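# Move blanking panel from work bench into shelving's empty bay

## Task

Take the blanking panel off the work bench and set it down so that all of it sits within the empty bay of the parts shelving. Then open the gripper and back the robot away. The panel must stay there without the robot holding it. The robot must not tip over or be left leaning.

## Robot and tools

ROBOT. TidyBot++ has a single arm. It is a four-caster mobile base, 0.54 m long, 0.50 m wide and 0.38 m tall, carrying one seven-joint arm with a two-finger gripper. The shoulder sits 0.12 m ahead of the base centre, 0.68 m off the floor. Segments: upper arm 0.42 m, forearm 0.31 m, hand 0.31 m from wrist to the hand point. The arm starts folded with the hand aimed down; folded, it reaches up to 0.08 m beyond the base front, and the elbow rises to 1.15 m. A downward-pointing hand reaches at most about 0.94 m above the floor, and only near the base.

FRAMES. Base frame: origin on the floor below the base centre, x forward, y left, z up. hand_pose is reported in it and marks the point between the finger pads. The hand's own z runs out along the fingers, and the fingers close along its y. The odometry frame is the base frame as it stood when the scene began. Heading is positive to the left, between -3.142 and 3.142. base_tilt is in degrees, positive when leaning forward or right.

CAMERAS. base_camera is fixed on the base, 644x364. wrist_camera is a fisheye on the hand, 644x476, looking where the hand points.

TOOLS.
execute_actions(actions, cameras): actions is a list holding one action or nothing. An empty list only reports state and images. An action may contain base, joints, or both, plus optional speeds; its motions start together.
- base: exactly one key, each a relative offset from where the base currently is. translate_m: metres, forward positive, -2 to 2. strafe_m: metres, left positive, -2 to 2. rotate_rad: radians, counter-clockwise from above positive, -6.3 to 6.3.
- joints: absolute target angles by name, radians except the gripper. joint_1_rad (turns the whole arm about vertical; positive is clockwise from above, opposite to rotate_rad), joint_3_rad, joint_5_rad and joint_7_rad accept any angle but go the short way round, so turn in steps under half a turn. joint_2_rad (shoulder) -2.249 to 2.249. joint_4_rad (elbow) -2.579 to 2.579. joint_6_rad (wrist) -2.099 to 2.099. gripper_pos 0 (open, about 85 mm gap) to 1 (shut); the gap is roughly 85 x (1 - gripper_pos) mm. With the hand pointing down, joint_7_rad 1.57 puts the fingers opening toward the robot's left and right.
- speeds: lowers top speed for that action only. translate_m and strafe_m 0.05 to 0.5 m/s, rotate_rad 0.1 to 1.57 rad/s; the defaults are the maxima. A base move needing more than 8.667 s is rejected. No action runs past 15 s.
- cameras: list of base_camera, wrist_camera or all; omitted or null gives all, [] gives none.
An unknown key or out-of-range number rejects the whole call and nothing moves. A joint or base you leave out of an action may still be pushing toward its previous target.

wait(seconds): 0 to 10; nothing new is commanded, returns state and images.
zoom_image(camera, region): region is [x0, y0, x1, y1] in pixels of that camera's latest full image, at most 504x504.
read_manual(section): only "licences"; moves nothing.
finished_scene(scene): pass the current scene's number; it is final and reports success.

PLANAR ARM GEOMETRY. With joint_1_rad 0, joint_3_rad 3.14 and joint_5_rad 0 (near the start) the arm stays in the base's x-z plane. Angles from vertical, positive forward: upper arm = joint_2_rad; forearm = joint_2_rad - joint_4_rad; hand = that minus joint_6_rad. Reach ahead of the shoulder is the sum of length x sin(angle); height above it is the sum of length x cos(angle).

RESULT LINES. base_status and joint_status tell how each motion ended. done: reached (for the base, the wheels turned the full amount, even if they slipped). off_target: stopped short and may still push. contact_stop or time_out: target dropped, holding in place. "joint command not followed" with a cause: arm targets were withheld, usually a self-collision; the gripper still acts, and withheld targets may be retried later. base_odometry counts wheel turns only and drifts several cm and degrees over many moves. A blocked base can report done while well short. motor_effort gives percent of maximum, with the peak in brackets. Motor temperatures list each arm joint. "ARM HIT" means a hard hit on the base or the arm itself. A gripper at 1 reading done means it holds nothing; off_target shows what width it stopped at.

ACCURACY. Friction leaves joints slightly off, so the hand may land 1-2 cm from plan. To correct, send each joint its last command plus (desired minus read). Trust the camera images over hand_pose. A held load makes the arm sag; never command a joint to its current reading while carrying something.

HAZARDS. Do not let the arm snag on anything about 0.8 m or higher while the base drives: the robot can topple. Sideways pushes on a raised hand can lift wheels; retracting the arm or backing off rights it. Driving the arm into things can trip a torque fault (joints 1-4 limit 104.5 N m, 5-7 limit 51.3 N m), freezing the arm and gripper for 10 s. Holding loads heats motors: a MOTOR HOT warning appears at 60 °C, and at 75 °C the arm goes weak and sinks. Avoid drops, slams and hard shoves. Loose objects may get nudged occasionally. The robot keeps your last command while you think.

Each tool is called after "Emit:" as name(argument=value, ...) on one line, values as JSON.

## Session

Emit:
execute_actions(actions=[])

Scene clock: 0.00 s.
Motor temperatures (°C, as the motors report them): [33 31 28 31 41 37 44]
base_odometry: x=+0.000 y=+0.000 heading=+0.000 (m, m, rad; odometry frame)
base_tilt: forward=-0.2 right=-0.1 (deg)
base_status: not commanded
joint_positions: joint_1_rad=-0.012 joint_2_rad=-0.339 joint_3_rad=+3.175 joint_4_rad=-2.554 joint_5_rad=-0.033 joint_6_rad=-0.827 joint_7_rad=+1.547 gripper_pos=+0.000
joint_status: not commanded
motor_effort: joint_1_rad=+0 joint_2_rad=-1 joint_3_rad=-1 joint_4_rad=+13 joint_5_rad=-2 joint_6_rad=+1 joint_7_rad=-1 (%)
hand_pose: x=+0.2616 y=+0.0072 z=+0.5803 quat_wxyz=(-0.018, +0.998, -0.032, +0.049) (m; base frame)
pictures: base_camera, wrist_camera
Images, in order (width x height): base_camera 644x364, wrist_camera 644x476.

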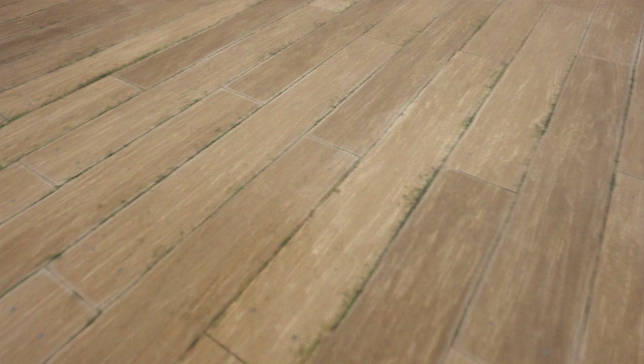

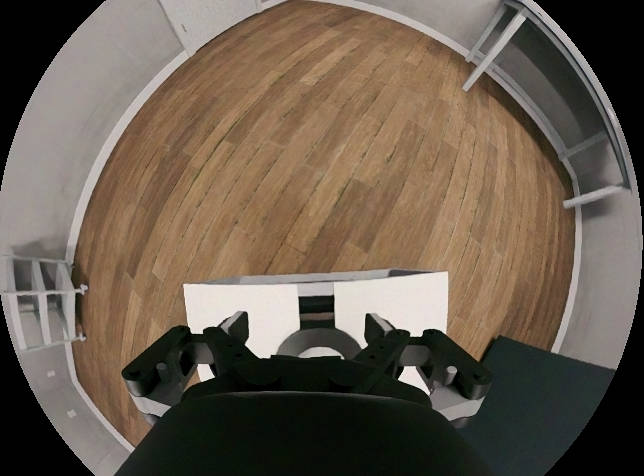

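Emit:
execute_actions(actions=[{"joints":{"joint_6_rad":0.5,"joint_1_rad":0.9}}], cameras=["wrist_camera"])

Emit:
execute_actions(actions=[{"joints":{"joint_1_rad":-1.5}}], cameras=["wrist_camera"])

Scene clock: 6.67 s.
Motor temperatures (°C, as the motors report them): [33 31 28 31 41 37 44]
base_odometry: x=+0.000 y=+0.000 heading=+0.000 (m, m, rad; odometry frame)
base_tilt: forward=-0.2 right=-0.1 (deg)
base_status: not commanded
joint_positions: joint_1_rad=+0.889 joint_2_rad=-0.339 joint_3_rad=+3.175 joint_4_rad=-2.554 joint_5_rad=-0.033 joint_6_rad=+0.467 joint_7_rad=+1.547 gripper_pos=+0.000
joint_status: all done
motor_effort: joint_1_rad=+1(0) joint_2_rad=-6(6) joint_3_rad=+0(0) joint_4_rad=+18(18) joint_5_rad=-1(1) joint_6_rad=+7(8) joint_7_rad=-1(2) (%)
hand_pose: x=+0.3685 y=-0.3355 z=+0.8347 quat_wxyz=(+0.271, +0.674, -0.366, +0.582) (m; base frame)
pictures: wrist_camera
camera_calibration (this result's frames):
wrist_camera: T_world_to_cam=[[-0.839704, -0.541146, -0.0453642, 0.157288], [-0.0575409, 0.171731, -0.983462, 0.960172], [0.539987, -0.823207, -0.175341, -0.193812], [0, 0, 0, 1]] pos_world=[0.29198, -0.239322, 0.917445]
Images, in order (width x height): wrist_camera 644x476.

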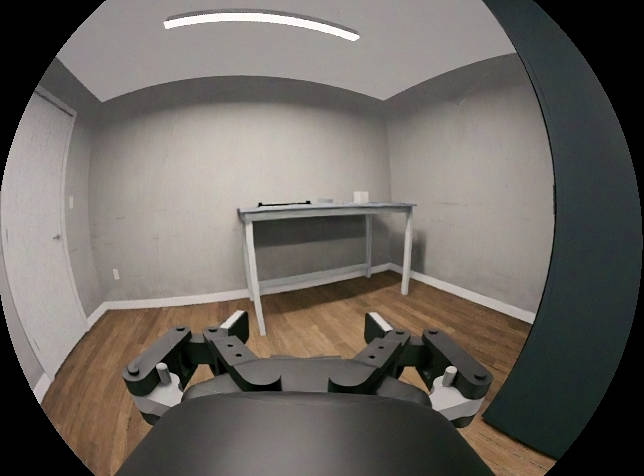

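Scene clock: 10.07 s.
Motor temperatures (°C, as the motors report them): [33 31 28 31 41 37 44]
base_odometry: x=+0.000 y=+0.000 heading=+0.000 (m, m, rad; odometry frame)
base_tilt: forward=-0.2 right=-0.1 (deg)
base_status: not commanded
joint_positions: joint_1_rad=-1.488 joint_2_rad=-0.339 joint_3_rad=+3.175 joint_4_rad=-2.554 joint_5_rad=-0.033 joint_6_rad=+0.467 joint_7_rad=+1.547 gripper_pos=+0.000
joint_status: all done
motor_effort: joint_1_rad=+1(0) joint_2_rad=-6(6) joint_3_rad=+0(0) joint_4_rad=+17(17) joint_5_rad=+0(1) joint_6_rad=+8(8) joint_7_rad=-2(1) (%)
hand_pose: x=+0.1713 y=+0.4149 z=+0.8347 quat_wxyz=(-0.439, +0.591, +0.489, +0.468) (m; base frame)
pictures: wrist_camera
camera_calibration (this result's frames):
wrist_camera: T_world_to_cam=[[0.980574, -0.19083, -0.0453642, -0.0593252], [-0.077367, -0.163758, -0.983462, 0.962532], [0.180246, 0.967867, -0.175341, -0.151002], [0, 0, 0, 1]] pos_world=[0.159859, 0.292452, 0.917445]
Images, in order (width x height): wrist_camera 644x476.

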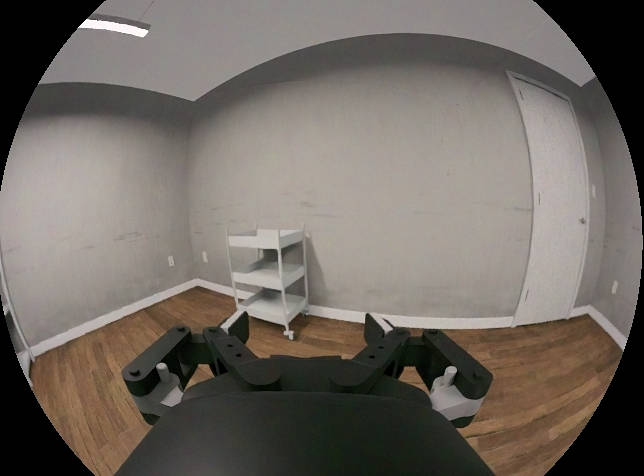

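Emit:
execute_actions(actions=[{"joints":{"joint_1_rad":-3.1}}], cameras=["wrist_camera"])

Emit:
execute_actions(actions=[{"joints":{"joint_1_rad":2.2}}], cameras=["wrist_camera"])

Scene clock: 14.50 s.
Motor temperatures (°C, as the motors report them): [33 31 28 31 41 37 44]
base_odometry: x=+0.000 y=+0.000 heading=+0.000 (m, m, rad; odometry frame)
base_tilt: forward=-0.2 right=-0.1 (deg)
base_status: not commanded
joint_positions: joint_1_rad=-3.088 joint_2_rad=-0.339 joint_3_rad=+3.175 joint_4_rad=-2.554 joint_5_rad=-0.033 joint_6_rad=+0.467 joint_7_rad=+1.547 gripper_pos=+0.000
joint_status: all done
motor_effort: joint_1_rad=+1(1) joint_2_rad=-6(6) joint_3_rad=-1(0) joint_4_rad=+17(17) joint_5_rad=-1(0) joint_6_rad=+7(8) joint_7_rad=-1(1) (%)
hand_pose: x=-0.2972 y=+0.0401 z=+0.8347 quat_wxyz=(-0.641, +0.061, +0.765, +0.011) (m; base frame)
pictures: wrist_camera
camera_calibration (this result's frames):
wrist_camera: T_world_to_cam=[[0.162029, 0.985743, -0.0453641, 0.0380815], [0.165954, -0.0725375, -0.983462, 0.933576], [-0.972731, 0.151821, -0.175341, -0.0137983], [0, 0, 0, 1]] pos_world=[-0.174523, 0.0322756, 0.917445]
Images, in order (width x height): wrist_camera 644x476.

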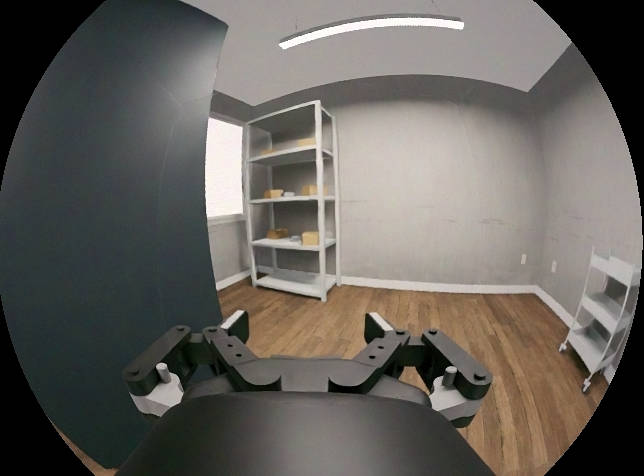

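Scene clock: 16.77 s.
Motor temperatures (°C, as the motors report them): [33 31 28 31 41 37 44]
base_odometry: x=+0.000 y=+0.000 heading=+0.000 (m, m, rad; odometry frame)
base_tilt: forward=-0.2 right=-0.1 (deg)
base_status: not commanded
joint_positions: joint_1_rad=-4.072 joint_2_rad=-0.339 joint_3_rad=+3.175 joint_4_rad=-2.554 joint_5_rad=-0.033 joint_6_rad=+0.467 joint_7_rad=+1.547 gripper_pos=+0.000
joint_status: all done
motor_effort: joint_1_rad=+1(1) joint_2_rad=-6(6) joint_3_rad=-1(1) joint_4_rad=+17(17) joint_5_rad=-1(1) joint_6_rad=+7(8) joint_7_rad=-2(1) (%)
hand_pose: x=-0.1451 y=-0.3242 z=+0.8347 quat_wxyz=(-0.571, -0.307, +0.703, -0.293) (m; base frame)
pictures: wrist_camera
camera_calibration (this result's frames):
wrist_camera: T_world_to_cam=[[-0.730532, 0.68137, -0.0453641, 0.144296], [0.152378, 0.0978951, -0.983462, 0.935192], [-0.665661, -0.725363, -0.175341, -0.0503396], [0, 0, 0, 1]] pos_world=[-0.0705983, -0.226384, 0.917445]
Images, in order (width x height): wrist_camera 644x476.

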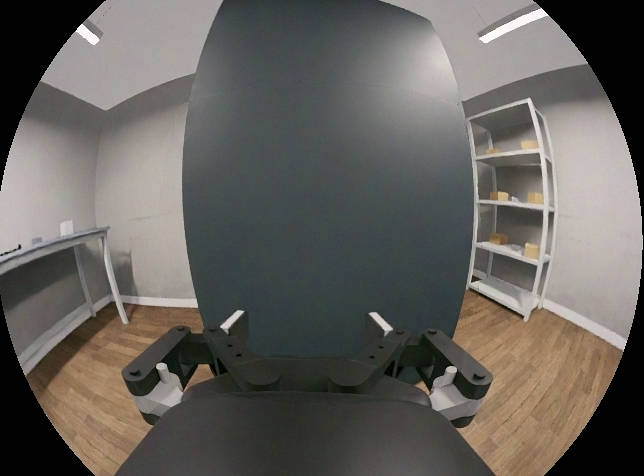

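Emit:
execute_actions(actions=[{"base":{"rotate_rad":-0.6},"joints":{"joint_1_rad":2.0}}], cameras=[])

Emit:
execute_actions(actions=[{"base":{"translate_m":0.9},"joints":{"joint_1_rad":0.2,"joint_6_rad":0.3}}])

Scene clock: 29.10 s.
Motor temperatures (°C, as the motors report them): [33 31 28 31 41 37 44]
base_odometry: x=+0.000 y=+0.000 heading=-0.600 (m, m, rad; odometry frame)
base_tilt: forward=-0.2 right=-0.1 (deg)
base_status: done
joint_positions: joint_1_rad=-4.269 joint_2_rad=-0.339 joint_3_rad=+3.175 joint_4_rad=-2.554 joint_5_rad=-0.033 joint_6_rad=+0.467 joint_7_rad=+1.547 gripper_pos=+0.000
joint_status: all done
motor_effort: joint_1_rad=+1(2) joint_2_rad=-6(6) joint_3_rad=+0(1) joint_4_rad=+17(17) joint_5_rad=-1(0) joint_6_rad=+8(8) joint_7_rad=-2(1) (%)
hand_pose: x=-0.0764 y=-0.3697 z=+0.8347 quat_wxyz=(-0.539, -0.375, +0.669, -0.347) (m; base frame)
pictures: none
No camera images: the call's "cameras" was empty. Leave "cameras" out to get every camera's image.

Scene clock: 32.27 s.
Motor temperatures (°C, as the motors report them): [33 31 28 31 41 37 44]
base_odometry: x=+0.743 y=-0.509 heading=-0.600 (m, m, rad; odometry frame)
base_tilt: forward=-0.2 right=-0.1 (deg)
base_status: done
joint_positions: joint_1_rad=-6.072 joint_2_rad=-0.339 joint_3_rad=+3.175 joint_4_rad=-2.554 joint_5_rad=-0.033 joint_6_rad=+0.338 joint_7_rad=+1.547 gripper_pos=+0.000
joint_status: all done
motor_effort: joint_1_rad=+0(0) joint_2_rad=-6(7) joint_3_rad=+0(2) joint_4_rad=+17(17) joint_5_rad=+0(0) joint_6_rad=+7(8) joint_7_rad=-1(1) (%)
hand_pose: x=+0.5147 y=-0.1012 z=+0.7956 quat_wxyz=(-0.055, -0.797, +0.126, -0.588) (m; base frame)
pictures: base_camera, wrist_camera
camera_calibration (this result's frames):
wrist_camera: T_world_to_cam=[[-0.31581, -0.948072, -0.0377254, 0.088208], [-0.274095, 0.129224, -0.952981, 0.972862], [0.90837, -0.29062, -0.300672, -0.122712], [0, 0, 0, 1]] pos_world=[0.405981, -0.0777519, 0.893551]
Images, in order (width x height): base_camera 644x364, wrist_camera 644x476.

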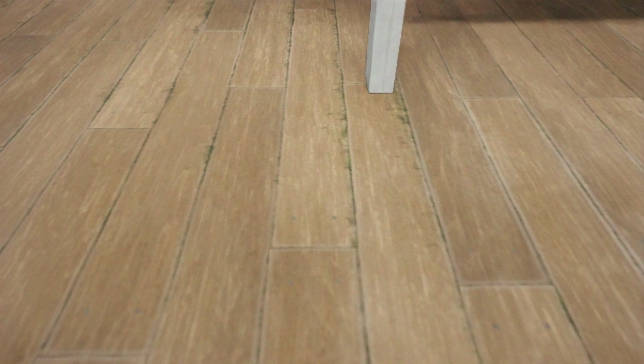

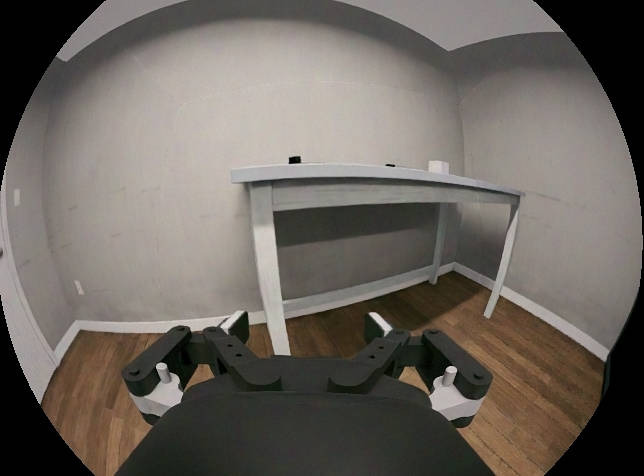

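Emit:
execute_actions(actions=[{"base":{"strafe_m":-0.25},"joints":{"joint_1_rad":0.0,"joint_2_rad":0.0,"joint_4_rad":-1.2,"joint_6_rad":-0.9}}], cameras=["wrist_camera"])

Scene clock: 37.27 s.
Motor temperatures (°C, as the motors report them): [33 31 28 31 41 37 44]
base_odometry: x=+0.601 y=-0.715 heading=-0.600 (m, m, rad; odometry frame)
base_tilt: forward=-0.2 right=-0.1 (deg)
base_status: done
joint_positions: joint_1_rad=-6.269 joint_2_rad=-0.021 joint_3_rad=+3.176 joint_4_rad=-1.219 joint_5_rad=-0.033 joint_6_rad=-0.863 joint_7_rad=+1.547 gripper_pos=+0.000
joint_status: all done
motor_effort: joint_1_rad=+1(1) joint_2_rad=-19(18) joint_3_rad=+0(2) joint_4_rad=+19(20) joint_5_rad=-1(1) joint_6_rad=+7(8) joint_7_rad=-2(1) (%)
hand_pose: x=+0.6776 y=-0.0183 z=+1.0705 quat_wxyz=(+0.010, -0.857, +0.034, -0.514) (m; base frame)
pictures: wrist_camera
camera_calibration (this result's frames):
wrist_camera: T_world_to_cam=[[-0.0949156, -0.995263, -0.0210406, 0.0602494], [-0.464446, 0.0629679, -0.88336, 1.32198], [0.880501, -0.0740725, -0.468222, 0.0382755], [0, 0, 0, 1]] pos_world=[0.586004, -0.020443, 1.18697]
Images, in order (width x height): wrist_camera 644x476.

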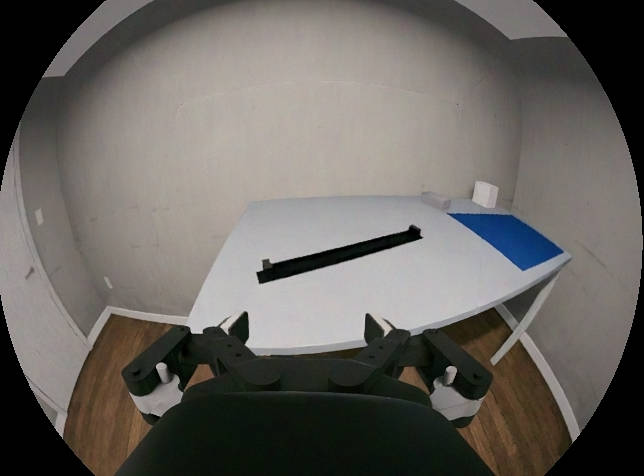

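Emit:
zoom_image(camera="wrist_camera", region=[230, 190, 470, 310])

Region (230, 190, 470, 310) of wrist_camera's 644x476 image, scaled by 2.100.

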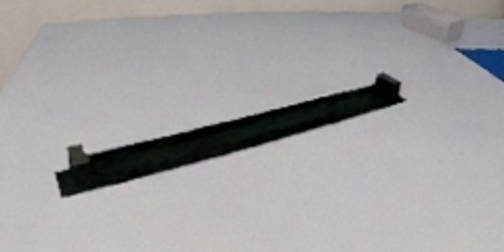

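Emit:
execute_actions(actions=[{"base":{"translate_m":0.3},"joints":{"joint_6_rad":-1.15}}], cameras=["wrist_camera"])

Emit:
zoom_image(camera="wrist_camera", region=[220, 170, 520, 320])

Scene clock: 46.43 s.
Motor temperatures (°C, as the motors report them): [33 31 28 31 41 37 44]
base_odometry: x=+0.849 y=-0.885 heading=-0.600 (m, m, rad; odometry frame)
base_tilt: forward=-0.2 right=-0.1 (deg)
base_status: done
joint_positions: joint_1_rad=-6.270 joint_2_rad=+0.000 joint_3_rad=+3.176 joint_4_rad=-1.212 joint_5_rad=-0.033 joint_6_rad=-1.138 joint_7_rad=+1.547 gripper_pos=+0.000
joint_status: all done
motor_effort: joint_1_rad=+0(1) joint_2_rad=-19(22) joint_3_rad=-1(1) joint_4_rad=+18(20) joint_5_rad=-1(1) joint_6_rad=+5(8) joint_7_rad=-1(2) (%)
hand_pose: x=+0.6351 y=-0.0140 z=+0.9945 quat_wxyz=(+0.012, -0.922, +0.034, -0.386) (m; base frame)
pictures: wrist_camera
camera_calibration (this result's frames):
wrist_camera: T_world_to_cam=[[-0.0893467, -0.995991, -0.00427588, 0.0385905], [-0.696774, 0.0655715, -0.714288, 1.21428], [0.711705, -0.0608399, -0.699839, 0.378145], [0, 0, 0, 1]] pos_world=[0.580399, -0.01818, 1.13215]
Images, in order (width x height): wrist_camera 644x476.

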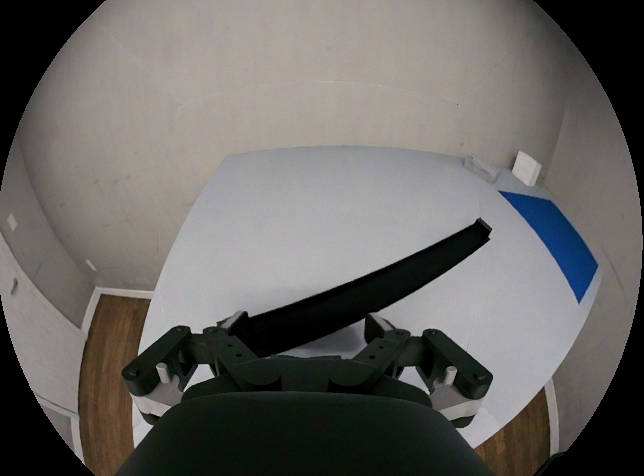

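Region (220, 170, 520, 320) of wrist_camera's 644x476 image, scaled by 1.680.

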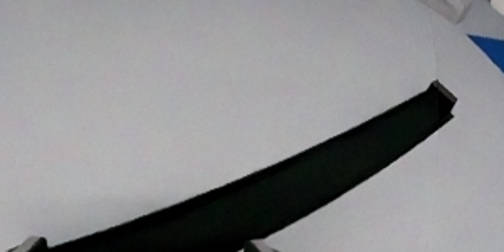

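Emit:
execute_actions(actions=[{"base":{"strafe_m":-0.15},"joints":{"joint_2_rad":0.2,"joint_4_rad":-0.6,"joint_6_rad":-2.04,"joint_7_rad":0.3,"gripper_pos":0.2}}], cameras=[])

Emit:
execute_actions(actions=[{"base":{"translate_m":0.15}}])

Scene clock: 68.03 s.
Motor temperatures (°C, as the motors report them): [33 31 28 31 41 37 44]
base_odometry: x=+0.765 y=-1.009 heading=-0.600 (m, m, rad; odometry frame)
base_tilt: forward=-0.2 right=-0.1 (deg)
base_status: done
joint_positions: joint_1_rad=-6.276 joint_2_rad=+0.179 joint_3_rad=+3.177 joint_4_rad=-0.620 joint_5_rad=-0.033 joint_6_rad=-2.006 joint_7_rad=+0.318 gripper_pos=+0.200
joint_status: all done
motor_effort: joint_1_rad=+0(1) joint_2_rad=-19(21) joint_3_rad=+0(3) joint_4_rad=+13(20) joint_5_rad=-1(2) joint_6_rad=+2(6) joint_7_rad=-1(1) (%)
hand_pose: x=+0.5223 y=-0.0044 z=+1.0215 quat_wxyz=(+0.104, -0.792, +0.587, -0.132) (m; base frame)
pictures: none
No camera images: the call's "cameras" was empty. Leave "cameras" out to get every camera's image.

Scene clock: 69.50 s.
Motor temperatures (°C, as the motors report them): [33 31 28 31 41 37 44]
base_odometry: x=+0.888 y=-1.094 heading=-0.600 (m, m, rad; odometry frame)
base_tilt: forward=-0.2 right=-0.1 (deg)
base_status: done
joint_positions: joint_1_rad=-6.276 joint_2_rad=+0.201 joint_3_rad=+3.177 joint_4_rad=-0.619 joint_5_rad=-0.033 joint_6_rad=-2.006 joint_7_rad=+0.318 gripper_pos=+0.200
joint_status: not commanded
motor_effort: joint_1_rad=+2(1) joint_2_rad=-20(24) joint_3_rad=-1(1) joint_4_rad=+13(14) joint_5_rad=-1(1) joint_6_rad=+2(3) joint_7_rad=-1(1) (%)
hand_pose: x=+0.5299 y=-0.0045 z=+1.0125 quat_wxyz=(+0.098, -0.793, +0.588, -0.123) (m; base frame)
pictures: base_camera, wrist_camera
camera_calibration (this result's frames):
wrist_camera: T_world_to_cam=[[-0.923646, -0.294648, -0.245075, 0.727864], [-0.281711, 0.955538, -0.0870998, 0.302212], [0.259842, -0.011409, -0.965584, 0.974928], [0, 0, 0, 1]] pos_world=[0.504097, -0.0631883, 1.14608]
Images, in order (width x height): base_camera 644x364, wrist_camera 644x476.

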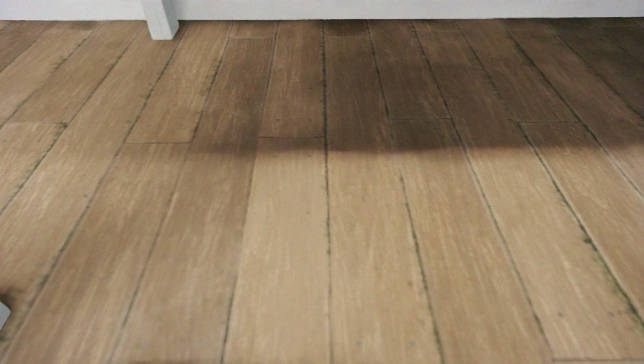

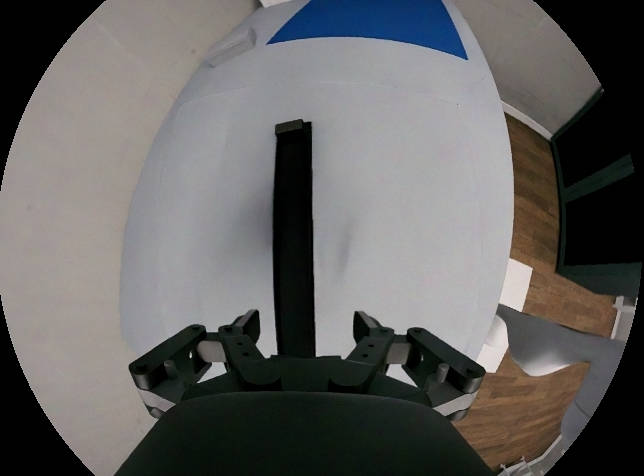

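Emit:
execute_actions(actions=[{"base":{"translate_m":0.047},"joints":{"joint_2_rad":0.24,"joint_4_rad":-0.68,"joint_6_rad":-2.095,"joint_1_rad":0.0}}])

Scene clock: 87.07 s.
Motor temperatures (°C, as the motors report them): [33 31 28 31 41 37 44]
base_odometry: x=+0.927 y=-1.121 heading=-0.600 (m, m, rad; odometry frame)
base_tilt: forward=-0.2 right=-0.1 (deg)
base_status: done
joint_positions: joint_1_rad=-6.276 joint_2_rad=+0.245 joint_3_rad=+3.177 joint_4_rad=-0.666 joint_5_rad=-0.033 joint_6_rad=-2.052 joint_7_rad=+0.318 gripper_pos=+0.200
joint_status: all done
joint sent to its limit — the command would take joint_6_rad past its lower limit, so that joint was sent only as far as its limit.
motor_effort: joint_1_rad=+0(0) joint_2_rad=-22(27) joint_3_rad=-1(1) joint_4_rad=+13(14) joint_5_rad=-1(2) joint_6_rad=+1(3) joint_7_rad=-1(1) (%)
hand_pose: x=+0.5252 y=-0.0041 z=+0.9766 quat_wxyz=(+0.059, -0.800, +0.593, -0.068) (m; base frame)
pictures: base_camera, wrist_camera
camera_calibration (this result's frames):
wrist_camera: T_world_to_cam=[[-0.948227, -0.294437, -0.11905, 0.604632], [-0.291073, 0.955636, -0.0451244, 0.261371], [0.127055, -0.008136, -0.991862, 1.03688], [0, 0, 0, 1]] pos_world=[0.517665, -0.0633131, 1.11222]
Images, in order (width x height): base_camera 644x364, wrist_camera 644x476.

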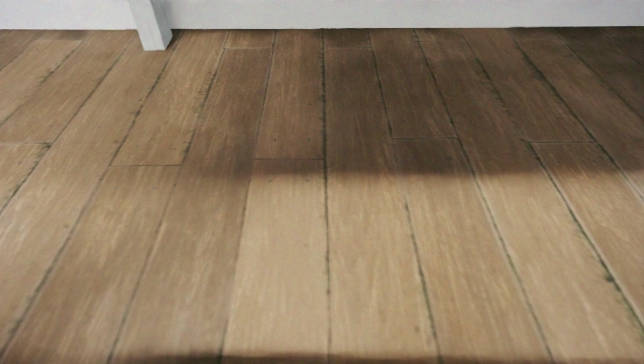

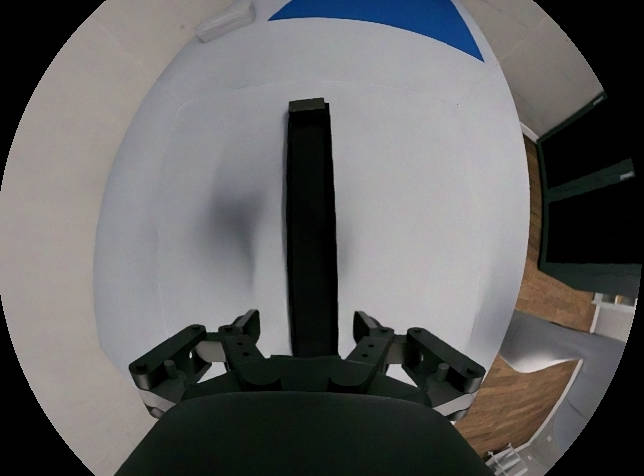

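Emit:
execute_actions(actions=[{"base":{"translate_m":-0.025},"joints":{"joint_2_rad":0.315}}], cameras=["wrist_camera"])

Scene clock: 91.67 s.
Motor temperatures (°C, as the motors report them): [33 31 28 31 41 37 44]
base_odometry: x=+0.907 y=-1.106 heading=-0.600 (m, m, rad; odometry frame)
base_tilt: forward=-0.2 right=-0.1 (deg)
base_status: done
joint_positions: joint_1_rad=-6.276 joint_2_rad=+0.301 joint_3_rad=+3.177 joint_4_rad=-0.666 joint_5_rad=-0.033 joint_6_rad=-2.054 joint_7_rad=+0.318 gripper_pos=+0.200
joint_status: all done
motor_effort: joint_1_rad=+1(0) joint_2_rad=-26(26) joint_3_rad=+0(1) joint_4_rad=+13(14) joint_5_rad=+0(1) joint_6_rad=+1(2) joint_7_rad=-1(1) (%)
hand_pose: x=+0.5405 y=-0.0042 z=+0.9529 quat_wxyz=(+0.041, -0.802, +0.595, -0.044) (m; base frame)
pictures: wrist_camera
camera_calibration (this result's frames):
wrist_camera: T_world_to_cam=[[-0.953605, -0.294435, -0.0628098, 0.565584], [-0.293263, 0.955641, -0.0273364, 0.24908], [0.0680724, -0.00764834, -0.997651, 1.04893], [0, 0, 0, 1]] pos_world=[0.540987, -0.0634809, 1.0888]
Images, in order (width x height): wrist_camera 644x476.

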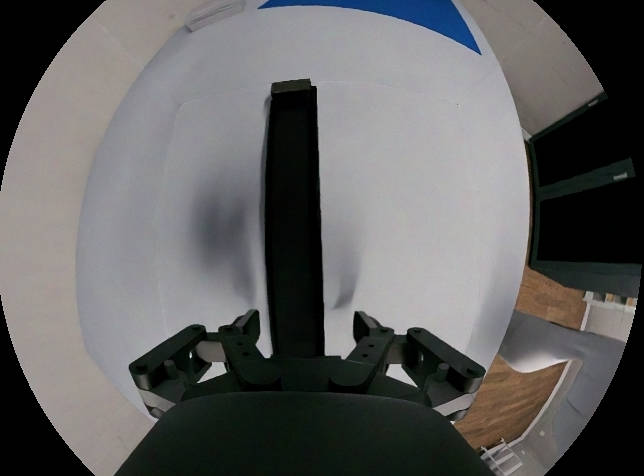

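Emit:
execute_actions(actions=[{"joints":{"joint_2_rad":0.36}}], cameras=["wrist_camera"])

Scene clock: 95.60 s.
Motor temperatures (°C, as the motors report them): [33 31 28 31 41 37 44]
base_odometry: x=+0.907 y=-1.106 heading=-0.600 (m, m, rad; odometry frame)
base_tilt: forward=-0.2 right=-0.1 (deg)
base_status: not commanded
joint_positions: joint_1_rad=-6.276 joint_2_rad=+0.350 joint_3_rad=+3.177 joint_4_rad=-0.666 joint_5_rad=-0.033 joint_6_rad=-2.054 joint_7_rad=+0.318 gripper_pos=+0.200
joint_status: all done
motor_effort: joint_1_rad=+1(0) joint_2_rad=-27(27) joint_3_rad=+0(1) joint_4_rad=+14(14) joint_5_rad=-1(1) joint_6_rad=+0(1) joint_7_rad=-1(1) (%)
hand_pose: x=+0.5531 y=-0.0043 z=+0.9322 quat_wxyz=(+0.027, -0.802, +0.596, -0.025) (m; base frame)
pictures: wrist_camera
camera_calibration (this result's frames):
wrist_camera: T_world_to_cam=[[-0.955533, -0.294419, -0.0165323, 0.534243], [-0.294235, 0.955649, -0.0127097, 0.239216], [0.0195411, -0.00728012, -0.999783, 1.05616], [0, 0, 0, 1]] pos_world=[0.560234, -0.0636266, 1.06781]
Images, in order (width x height): wrist_camera 644x476.

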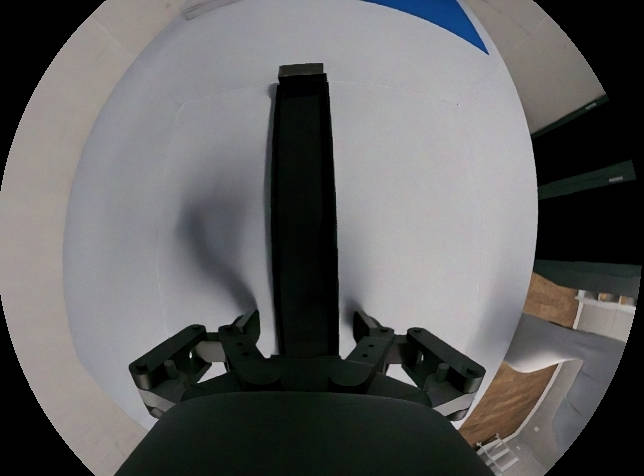

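Emit:
execute_actions(actions=[{"joints":{"gripper_pos":1}}], cameras=["wrist_camera"])

Emit:
execute_actions(actions=[{"joints":{"joint_2_rad":0.22}}])

Scene clock: 98.50 s.
Motor temperatures (°C, as the motors report them): [33 31 28 31 41 37 44]
base_odometry: x=+0.907 y=-1.106 heading=-0.600 (m, m, rad; odometry frame)
base_tilt: forward=-0.2 right=-0.1 (deg)
base_status: not commanded
joint_positions: joint_1_rad=-6.276 joint_2_rad=+0.343 joint_3_rad=+3.177 joint_4_rad=-0.666 joint_5_rad=-0.033 joint_6_rad=-2.059 joint_7_rad=+0.318 gripper_pos=+0.543
joint_status: gripper_pos off_target (ended at +0.543, target +1.000)
motor_effort: joint_1_rad=+1(1) joint_2_rad=-21(26) joint_3_rad=-1(2) joint_4_rad=+10(14) joint_5_rad=-1(3) joint_6_rad=+1(2) joint_7_rad=-2(2) (%)
hand_pose: x=+0.5497 y=-0.0043 z=+0.9351 quat_wxyz=(+0.028, -0.802, +0.596, -0.025) (m; base frame)
pictures: wrist_camera
camera_calibration (this result's frames):
wrist_camera: T_world_to_cam=[[-0.955481, -0.294487, -0.0182648, 0.532608], [-0.294281, 0.955628, -0.0131573, 0.238634], [0.0213291, -0.00719659, -0.999747, 1.0581], [0, 0, 0, 1]] pos_world=[0.556554, -0.063584, 1.0707]
Images, in order (width x height): wrist_camera 644x476.

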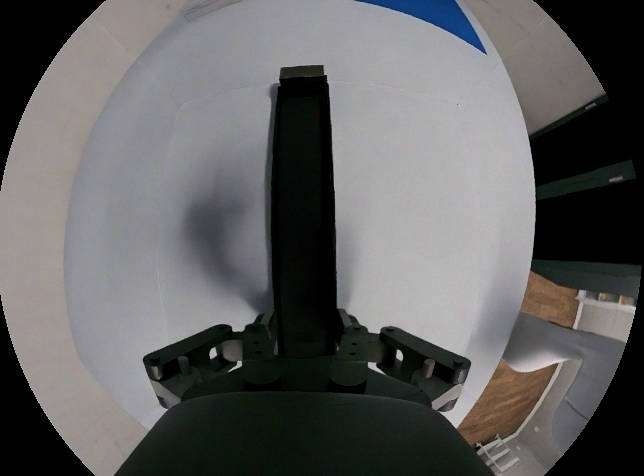

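Scene clock: 99.63 s.
Motor temperatures (°C, as the motors report them): [33 31 28 31 41 37 44]
base_odometry: x=+0.907 y=-1.106 heading=-0.600 (m, m, rad; odometry frame)
base_tilt: forward=-0.2 right=-0.1 (deg)
base_status: not commanded
joint_positions: joint_1_rad=-6.276 joint_2_rad=+0.223 joint_3_rad=+3.177 joint_4_rad=-0.671 joint_5_rad=-0.033 joint_6_rad=-2.059 joint_7_rad=+0.318 gripper_pos=+0.543
joint_status: all done
motor_effort: joint_1_rad=+0(1) joint_2_rad=-22(32) joint_3_rad=-1(1) joint_4_rad=+14(15) joint_5_rad=-1(0) joint_6_rad=+2(1) joint_7_rad=-2(1) (%)
hand_pose: x=+0.5159 y=-0.0040 z=+0.9832 quat_wxyz=(+0.062, -0.800, +0.593, -0.072) (m; base frame)
pictures: base_camera, wrist_camera
camera_calibration (this result's frames):
wrist_camera: T_world_to_cam=[[-0.947097, -0.294498, -0.127586, 0.604485], [-0.290746, 0.955619, -0.0475221, 0.261052], [0.135919, -0.00791303, -0.990688, 1.03896], [0, 0, 0, 1]] pos_world=[0.507192, -0.0632256, 1.11882]
Images, in order (width x height): base_camera 644x364, wrist_camera 644x476.

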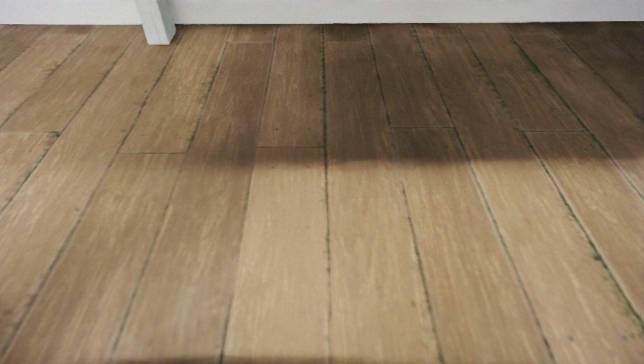

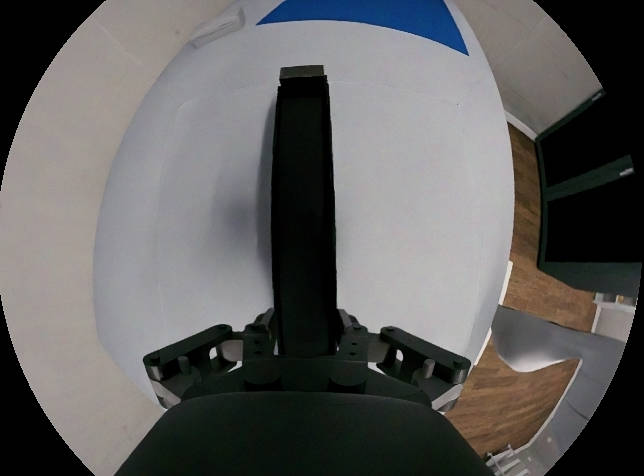

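Emit:
execute_actions(actions=[{"base":{"translate_m":-0.5},"joints":{"joint_2_rad":0.15}}], cameras=[])

Emit:
execute_actions(actions=[{"base":{"strafe_m":0.5},"joints":{"joint_2_rad":0.3,"joint_4_rad":-1.5,"joint_6_rad":-1.3,"joint_7_rad":0.02}}], cameras=[])

Emit:
execute_actions(actions=[{"base":{"translate_m":-1.6}}], cameras=[])

Emit:
execute_actions(actions=[{"base":{"rotate_rad":3.14},"speeds":{"rotate_rad":1.0}}])

Scene clock: 107.90 s.
Motor temperatures (°C, as the motors report them): [33 31 28 31 41 37 44]
base_odometry: x=+0.494 y=-0.824 heading=-0.599 (m, m, rad; odometry frame)
base_tilt: forward=-0.2 right=-0.1 (deg)
base_status: done
joint_positions: joint_1_rad=-6.277 joint_2_rad=+0.150 joint_3_rad=+3.177 joint_4_rad=-0.671 joint_5_rad=-0.033 joint_6_rad=-2.059 joint_7_rad=+0.318 gripper_pos=+0.543
joint_status: all done
motor_effort: joint_1_rad=+0(2) joint_2_rad=-18(28) joint_3_rad=+0(0) joint_4_rad=+13(15) joint_5_rad=-1(0) joint_6_rad=+2(3) joint_7_rad=-1(0) (%)
hand_pose: x=+0.4929 y=-0.0034 z=+1.0114 quat_wxyz=(+0.083, -0.797, +0.590, -0.101) (m; base frame)
pictures: none
No camera images: the call's "cameras" was empty. Leave "cameras" out to get every camera's image.

Scene clock: 110.27 s.
Motor temperatures (°C, as the motors report them): [33 31 28 31 41 37 44]
base_odometry: x=+0.776 y=-0.411 heading=-0.599 (m, m, rad; odometry frame)
base_tilt: forward=-0.2 right=-0.1 (deg)
base_status: done
joint_positions: joint_1_rad=-6.285 joint_2_rad=+0.288 joint_3_rad=+3.175 joint_4_rad=-1.484 joint_5_rad=-0.033 joint_6_rad=-1.336 joint_7_rad=+0.043 gripper_pos=+0.543
joint_status: all done
motor_effort: joint_1_rad=+2(3) joint_2_rad=-26(30) joint_3_rad=-2(2) joint_4_rad=+16(17) joint_5_rad=-1(1) joint_6_rad=+0(3) joint_7_rad=-1(1) (%)
hand_pose: x=+0.5575 y=-0.0019 z=+0.7113 quat_wxyz=(+0.020, -0.709, +0.705, -0.005) (m; base frame)
pictures: none
No camera images: the call's "cameras" was empty. Leave "cameras" out to get every camera's image.

Scene clock: 114.83 s.
Motor temperatures (°C, as the motors report them): [33 31 28 31 41 37 44]
base_odometry: x=-0.546 y=+0.491 heading=-0.599 (m, m, rad; odometry frame)
base_tilt: forward=-0.2 right=-0.1 (deg)
base_status: done
joint_positions: joint_1_rad=-6.285 joint_2_rad=+0.294 joint_3_rad=+3.175 joint_4_rad=-1.486 joint_5_rad=-0.033 joint_6_rad=-1.332 joint_7_rad=+0.043 gripper_pos=+0.543
joint_status: not commanded
motor_effort: joint_1_rad=+0(1) joint_2_rad=-28(29) joint_3_rad=+0(1) joint_4_rad=+15(16) joint_5_rad=+0(1) joint_6_rad=+0(1) joint_7_rad=-2(1) (%)
hand_pose: x=+0.5583 y=-0.0019 z=+0.7079 quat_wxyz=(+0.018, -0.709, +0.705, -0.003) (m; base frame)
pictures: none
No camera images: the call's "cameras" was empty. Leave "cameras" out to get every camera's image.

Scene clock: 118.90 s.
Motor temperatures (°C, as the motors report them): [33 31 28 31 41 37 44]
base_odometry: x=-0.546 y=+0.491 heading=+2.541 (m, m, rad; odometry frame)
base_tilt: forward=-0.2 right=-0.1 (deg)
base_status: done
joint_positions: joint_1_rad=-6.286 joint_2_rad=+0.294 joint_3_rad=+3.174 joint_4_rad=-1.486 joint_5_rad=-0.033 joint_6_rad=-1.332 joint_7_rad=+0.043 gripper_pos=+0.543
joint_status: not commanded
motor_effort: joint_1_rad=+0(2) joint_2_rad=-27(28) joint_3_rad=+0(2) joint_4_rad=+16(16) joint_5_rad=+0(1) joint_6_rad=+0(1) joint_7_rad=-1(1) (%)
hand_pose: x=+0.5584 y=-0.0007 z=+0.7079 quat_wxyz=(+0.018, -0.710, +0.704, -0.003) (m; base frame)
pictures: base_camera, wrist_camera
camera_calibration (this result's frames):
wrist_camera: T_world_to_cam=[[-0.999568, -0.0144188, 0.0256288, 0.531566], [-0.0139991, 0.999766, 0.0164801, 0.0573311], [-0.0258605, 0.0161142, -0.999536, 0.857084], [0, 0, 0, 1]] pos_world=[0.554303, -0.0634643, 0.842117]
Images, in order (width x height): base_camera 644x364, wrist_camera 644x476.

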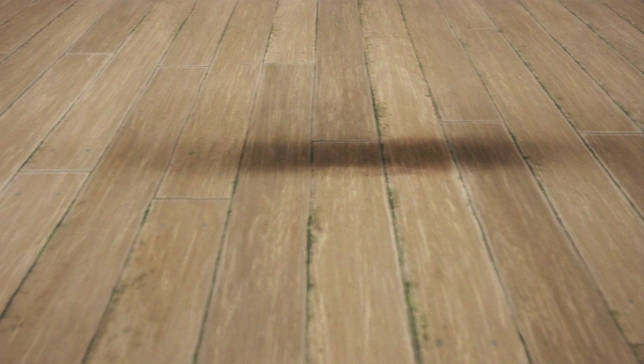

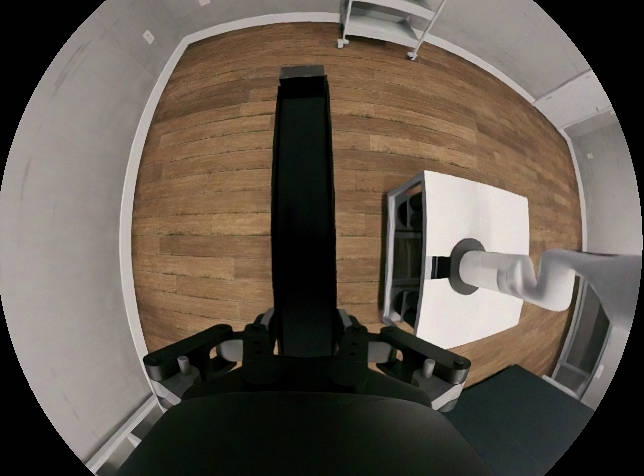

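Emit:
execute_actions(actions=[{"base":{"translate_m":0.3},"joints":{"joint_6_rad":-0.5}}], cameras=[])

Emit:
execute_actions(actions=[{"base":{"strafe_m":1.2}}])

Scene clock: 124.90 s.
Motor temperatures (°C, as the motors report them): [33 32 28 31 41 37 44]
base_odometry: x=-0.794 y=+0.660 heading=+2.541 (m, m, rad; odometry frame)
base_tilt: forward=-0.2 right=-0.1 (deg)
base_status: done
joint_positions: joint_1_rad=-6.286 joint_2_rad=+0.302 joint_3_rad=+3.174 joint_4_rad=-1.493 joint_5_rad=-0.033 joint_6_rad=-0.517 joint_7_rad=+0.043 gripper_pos=+0.543
joint_status: all done
motor_effort: joint_1_rad=+1(0) joint_2_rad=-32(34) joint_3_rad=+0(0) joint_4_rad=+20(20) joint_5_rad=-1(2) joint_6_rad=+6(6) joint_7_rad=-2(1) (%)
hand_pose: x=+0.7806 y=-0.0108 z=+0.8034 quat_wxyz=(+0.281, -0.647, +0.648, -0.289) (m; base frame)
pictures: none
No camera images: the call's "cameras" was empty. Leave "cameras" out to get every camera's image.

Scene clock: 137.67 s.
Motor temperatures (°C, as the motors report them): [33 32 28 32 41 37 44]
TORQUE FAULT: joint_1_rad reached its torque limit (104.5 N m). The arm stopped for 10 seconds, dropped its targets and accepts commands again. The stop added 9.0 s to the call and to motion_time.
base_odometry: x=-1.472 y=-0.329 heading=+2.541 (m, m, rad; odometry frame)
base_tilt: forward=-0.2 right=-0.1 (deg)
base_status: done
joint_positions: joint_1_rad=-6.071 joint_2_rad=+0.300 joint_3_rad=+3.378 joint_4_rad=-1.488 joint_5_rad=+0.072 joint_6_rad=-0.490 joint_7_rad=-0.001 gripper_pos=+0.557
joint_status: not commanded
motor_effort: joint_1_rad=-14(70) joint_2_rad=-32(43) joint_3_rad=-13(72) joint_4_rad=+17(24) joint_5_rad=-7(24) joint_6_rad=+3(9) joint_7_rad=-1(28) (%)
hand_pose: x=+0.7255 y=-0.2836 z=+0.8190 quat_wxyz=(+0.175, -0.515, +0.744, -0.387) (m; base frame)
pictures: base_camera, wrist_camera
camera_calibration (this result's frames):
wrist_camera: T_world_to_cam=[[-0.669403, 0.186543, -0.719098, 1.11908], [0.40729, 0.901677, -0.145236, 0.139642], [0.621301, -0.390103, -0.679562, 0.130274], [0, 0, 0, 1]] pos_world=[0.611304, -0.28385, 0.913541]
Images, in order (width x height): base_camera 644x364, wrist_camera 644x476.

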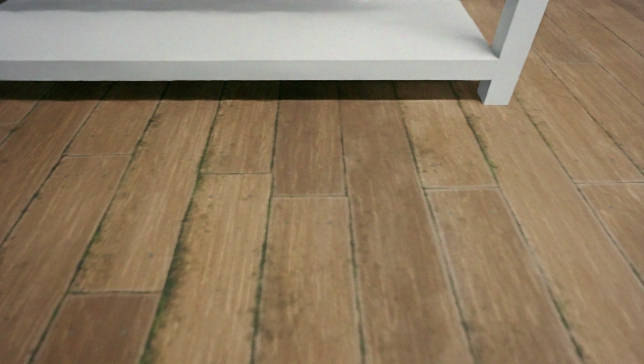

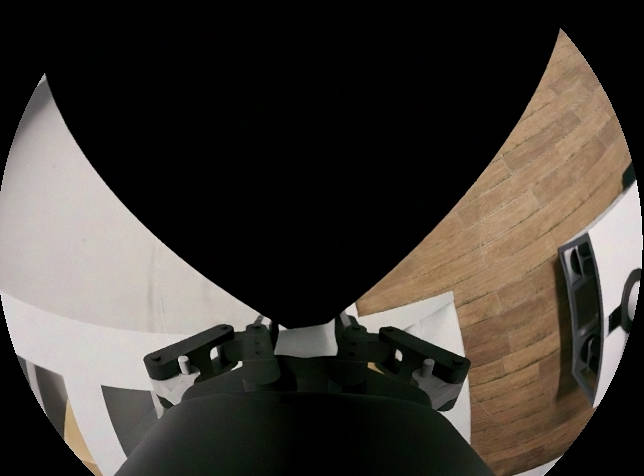

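Emit:
execute_actions(actions=[{"base":{"translate_m":-0.22},"joints":{"gripper_pos":1},"speeds":{"translate_m":0.1}}])

Scene clock: 146.30 s.
Motor temperatures (°C, as the motors report them): [33 32 28 32 41 37 44]
base_odometry: x=-1.375 y=-0.396 heading=+2.559 (m, m, rad; odometry frame)
base_tilt: forward=-0.2 right=-0.1 (deg)
base_status: translate_m time_out (by the wheels' count: -0.118 of -0.220)
joint_positions: joint_1_rad=-6.153 joint_2_rad=+0.293 joint_3_rad=+3.296 joint_4_rad=-1.486 joint_5_rad=+0.065 joint_6_rad=-0.483 joint_7_rad=-0.001 gripper_pos=+0.999
joint_status: all done
motor_effort: joint_1_rad=+0(15) joint_2_rad=-29(46) joint_3_rad=-1(14) joint_4_rad=+19(21) joint_5_rad=-1(8) joint_6_rad=+5(6) joint_7_rad=-1(0) (%)
hand_pose: x=+0.7631 y=-0.1855 z=+0.8236 quat_wxyz=(+0.220, -0.567, +0.703, -0.368) (m; base frame)
pictures: base_camera, wrist_camera
camera_calibration (this result's frames):
wrist_camera: T_world_to_cam=[[-0.676116, 0.0969819, -0.730385, 1.12701], [0.260908, 0.95858, -0.11424, 0.133307], [0.689053, -0.267803, -0.673414, 0.114149], [0, 0, 0, 1]] pos_world=[0.64855, -0.206515, 0.915246]
Images, in order (width x height): base_camera 644x364, wrist_camera 644x476.

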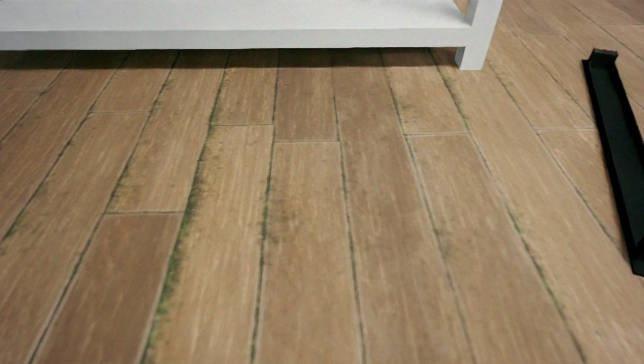

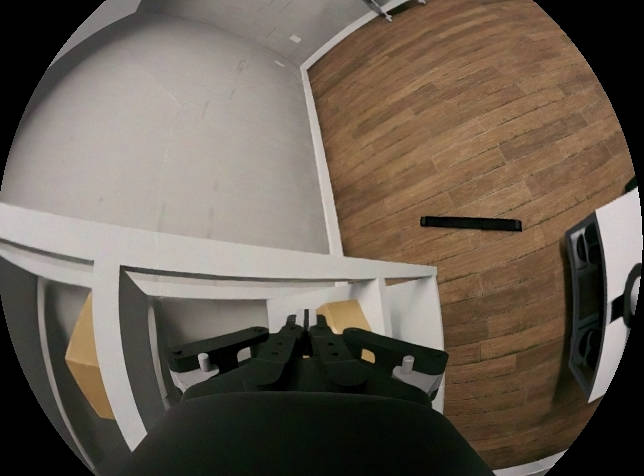

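Emit:
execute_actions(actions=[{"joints":{"joint_1_rad":0.3,"joint_2_rad":-0.2,"joint_3_rad":3.14,"joint_4_rad":-2.0,"joint_5_rad":0,"joint_6_rad":-1.1,"joint_7_rad":1.57,"gripper_pos":0.1}}])

Scene clock: 151.03 s.
Motor temperatures (°C, as the motors report them): [33 32 28 32 41 37 44]
base_odometry: x=-1.375 y=-0.396 heading=+2.559 (m, m, rad; odometry frame)
base_tilt: forward=-0.2 right=-0.1 (deg)
base_status: not commanded
joint_positions: joint_1_rad=-5.998 joint_2_rad=-0.190 joint_3_rad=+3.154 joint_4_rad=-1.983 joint_5_rad=+0.036 joint_6_rad=-1.069 joint_7_rad=+1.555 gripper_pos=+0.100
joint_status: all done
motor_effort: joint_1_rad=+0(0) joint_2_rad=-10(32) joint_3_rad=+0(1) joint_4_rad=+17(19) joint_5_rad=-1(1) joint_6_rad=+2(6) joint_7_rad=-2(1) (%)
hand_pose: x=+0.4159 y=-0.0998 z=+0.7264 quat_wxyz=(-0.035, -0.979, +0.148, -0.135) (m; base frame)
pictures: base_camera, wrist_camera
camera_calibration (this result's frames):
wrist_camera: T_world_to_cam=[[-0.308053, -0.947646, 0.0840846, -0.0359109], [-0.920032, 0.274242, -0.27988, 0.673818], [0.242168, -0.163578, -0.956345, 0.712648], [0, 0, 0, 1]] pos_world=[0.436291, -0.102246, 0.873146]
Images, in order (width x height): base_camera 644x364, wrist_camera 644x476.

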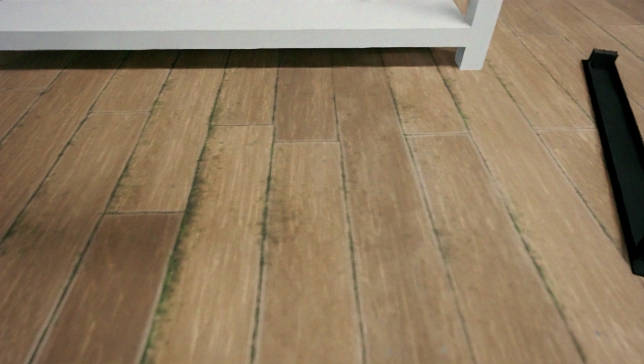

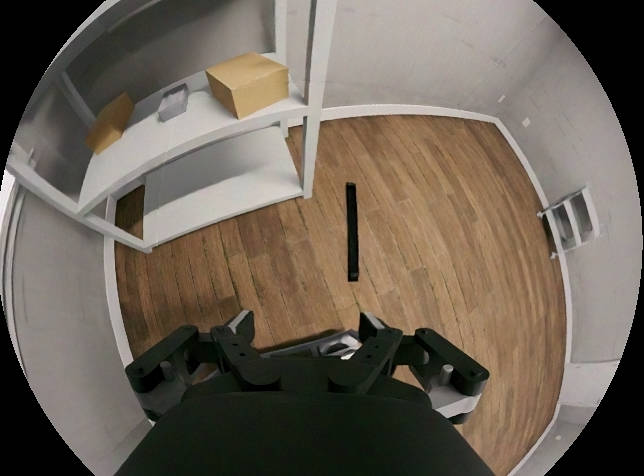

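Emit:
execute_actions(actions=[{"base":{"strafe_m":-0.425},"joints":{"joint_1_rad":0,"joint_2_rad":1.0,"joint_4_rad":-2.0,"joint_6_rad":-0.1,"joint_7_rad":1.22}}], cameras=[])

Emit:
execute_actions(actions=[{"joints":{"joint_2_rad":1.6,"joint_4_rad":-1.05,"joint_6_rad":-0.49}}])

Scene clock: 163.70 s.
Motor temperatures (°C, as the motors report them): [33 32 28 32 41 37 44]
base_odometry: x=-1.141 y=-0.041 heading=+2.559 (m, m, rad; odometry frame)
base_tilt: forward=-0.2 right=-0.1 (deg)
base_status: done
joint_positions: joint_1_rad=-6.273 joint_2_rad=+0.989 joint_3_rad=+3.148 joint_4_rad=-1.984 joint_5_rad=+0.032 joint_6_rad=-0.137 joint_7_rad=+1.244 gripper_pos=+0.100
joint_status: all done
motor_effort: joint_1_rad=+1(3) joint_2_rad=-32(35) joint_3_rad=-2(4) joint_4_rad=+3(17) joint_5_rad=+0(1) joint_6_rad=+0(3) joint_7_rad=-1(2) (%)
hand_pose: x=+0.5328 y=-0.0076 z=+0.2918 quat_wxyz=(-0.003, -0.988, +0.154, -0.016) (m; base frame)
pictures: none
No camera images: the call's "cameras" was empty. Leave "cameras" out to get every camera's image.

Scene clock: 165.93 s.
Motor temperatures (°C, as the motors report them): [33 32 28 32 41 37 44]
base_odometry: x=-1.141 y=-0.041 heading=+2.559 (m, m, rad; odometry frame)
base_tilt: forward=-0.2 right=-0.1 (deg)
base_status: not commanded
joint_positions: joint_1_rad=-6.273 joint_2_rad=+1.584 joint_3_rad=+3.148 joint_4_rad=-1.071 joint_5_rad=+0.032 joint_6_rad=-0.453 joint_7_rad=+1.244 gripper_pos=+0.100
joint_status: all done
motor_effort: joint_1_rad=+0(0) joint_2_rad=-42(45) joint_3_rad=-1(0) joint_4_rad=+7(7) joint_5_rad=-1(0) joint_6_rad=+0(1) joint_7_rad=-1(2) (%)
hand_pose: x=+0.6967 y=-0.0124 z=+0.0869 quat_wxyz=(-0.008, -0.988, +0.154, -0.018) (m; base frame)
pictures: base_camera, wrist_camera
camera_calibration (this result's frames):
wrist_camera: T_world_to_cam=[[-0.300249, -0.951563, 0.0661626, 0.183181], [-0.953633, 0.297938, -0.0426365, 0.732333], [0.020859, -0.0758963, -0.996898, 0.206214], [0, 0, 0, 1]] pos_world=[0.749075, -0.0282307, 0.224679]
Images, in order (width x height): base_camera 644x364, wrist_camera 644x476.

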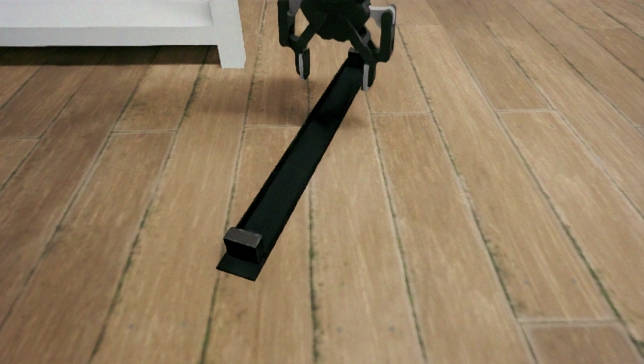

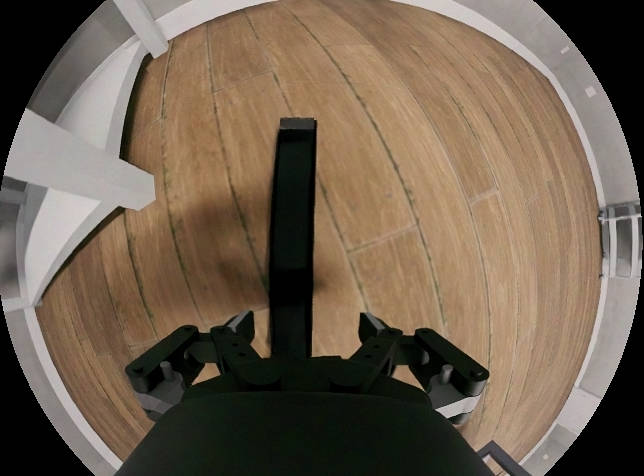

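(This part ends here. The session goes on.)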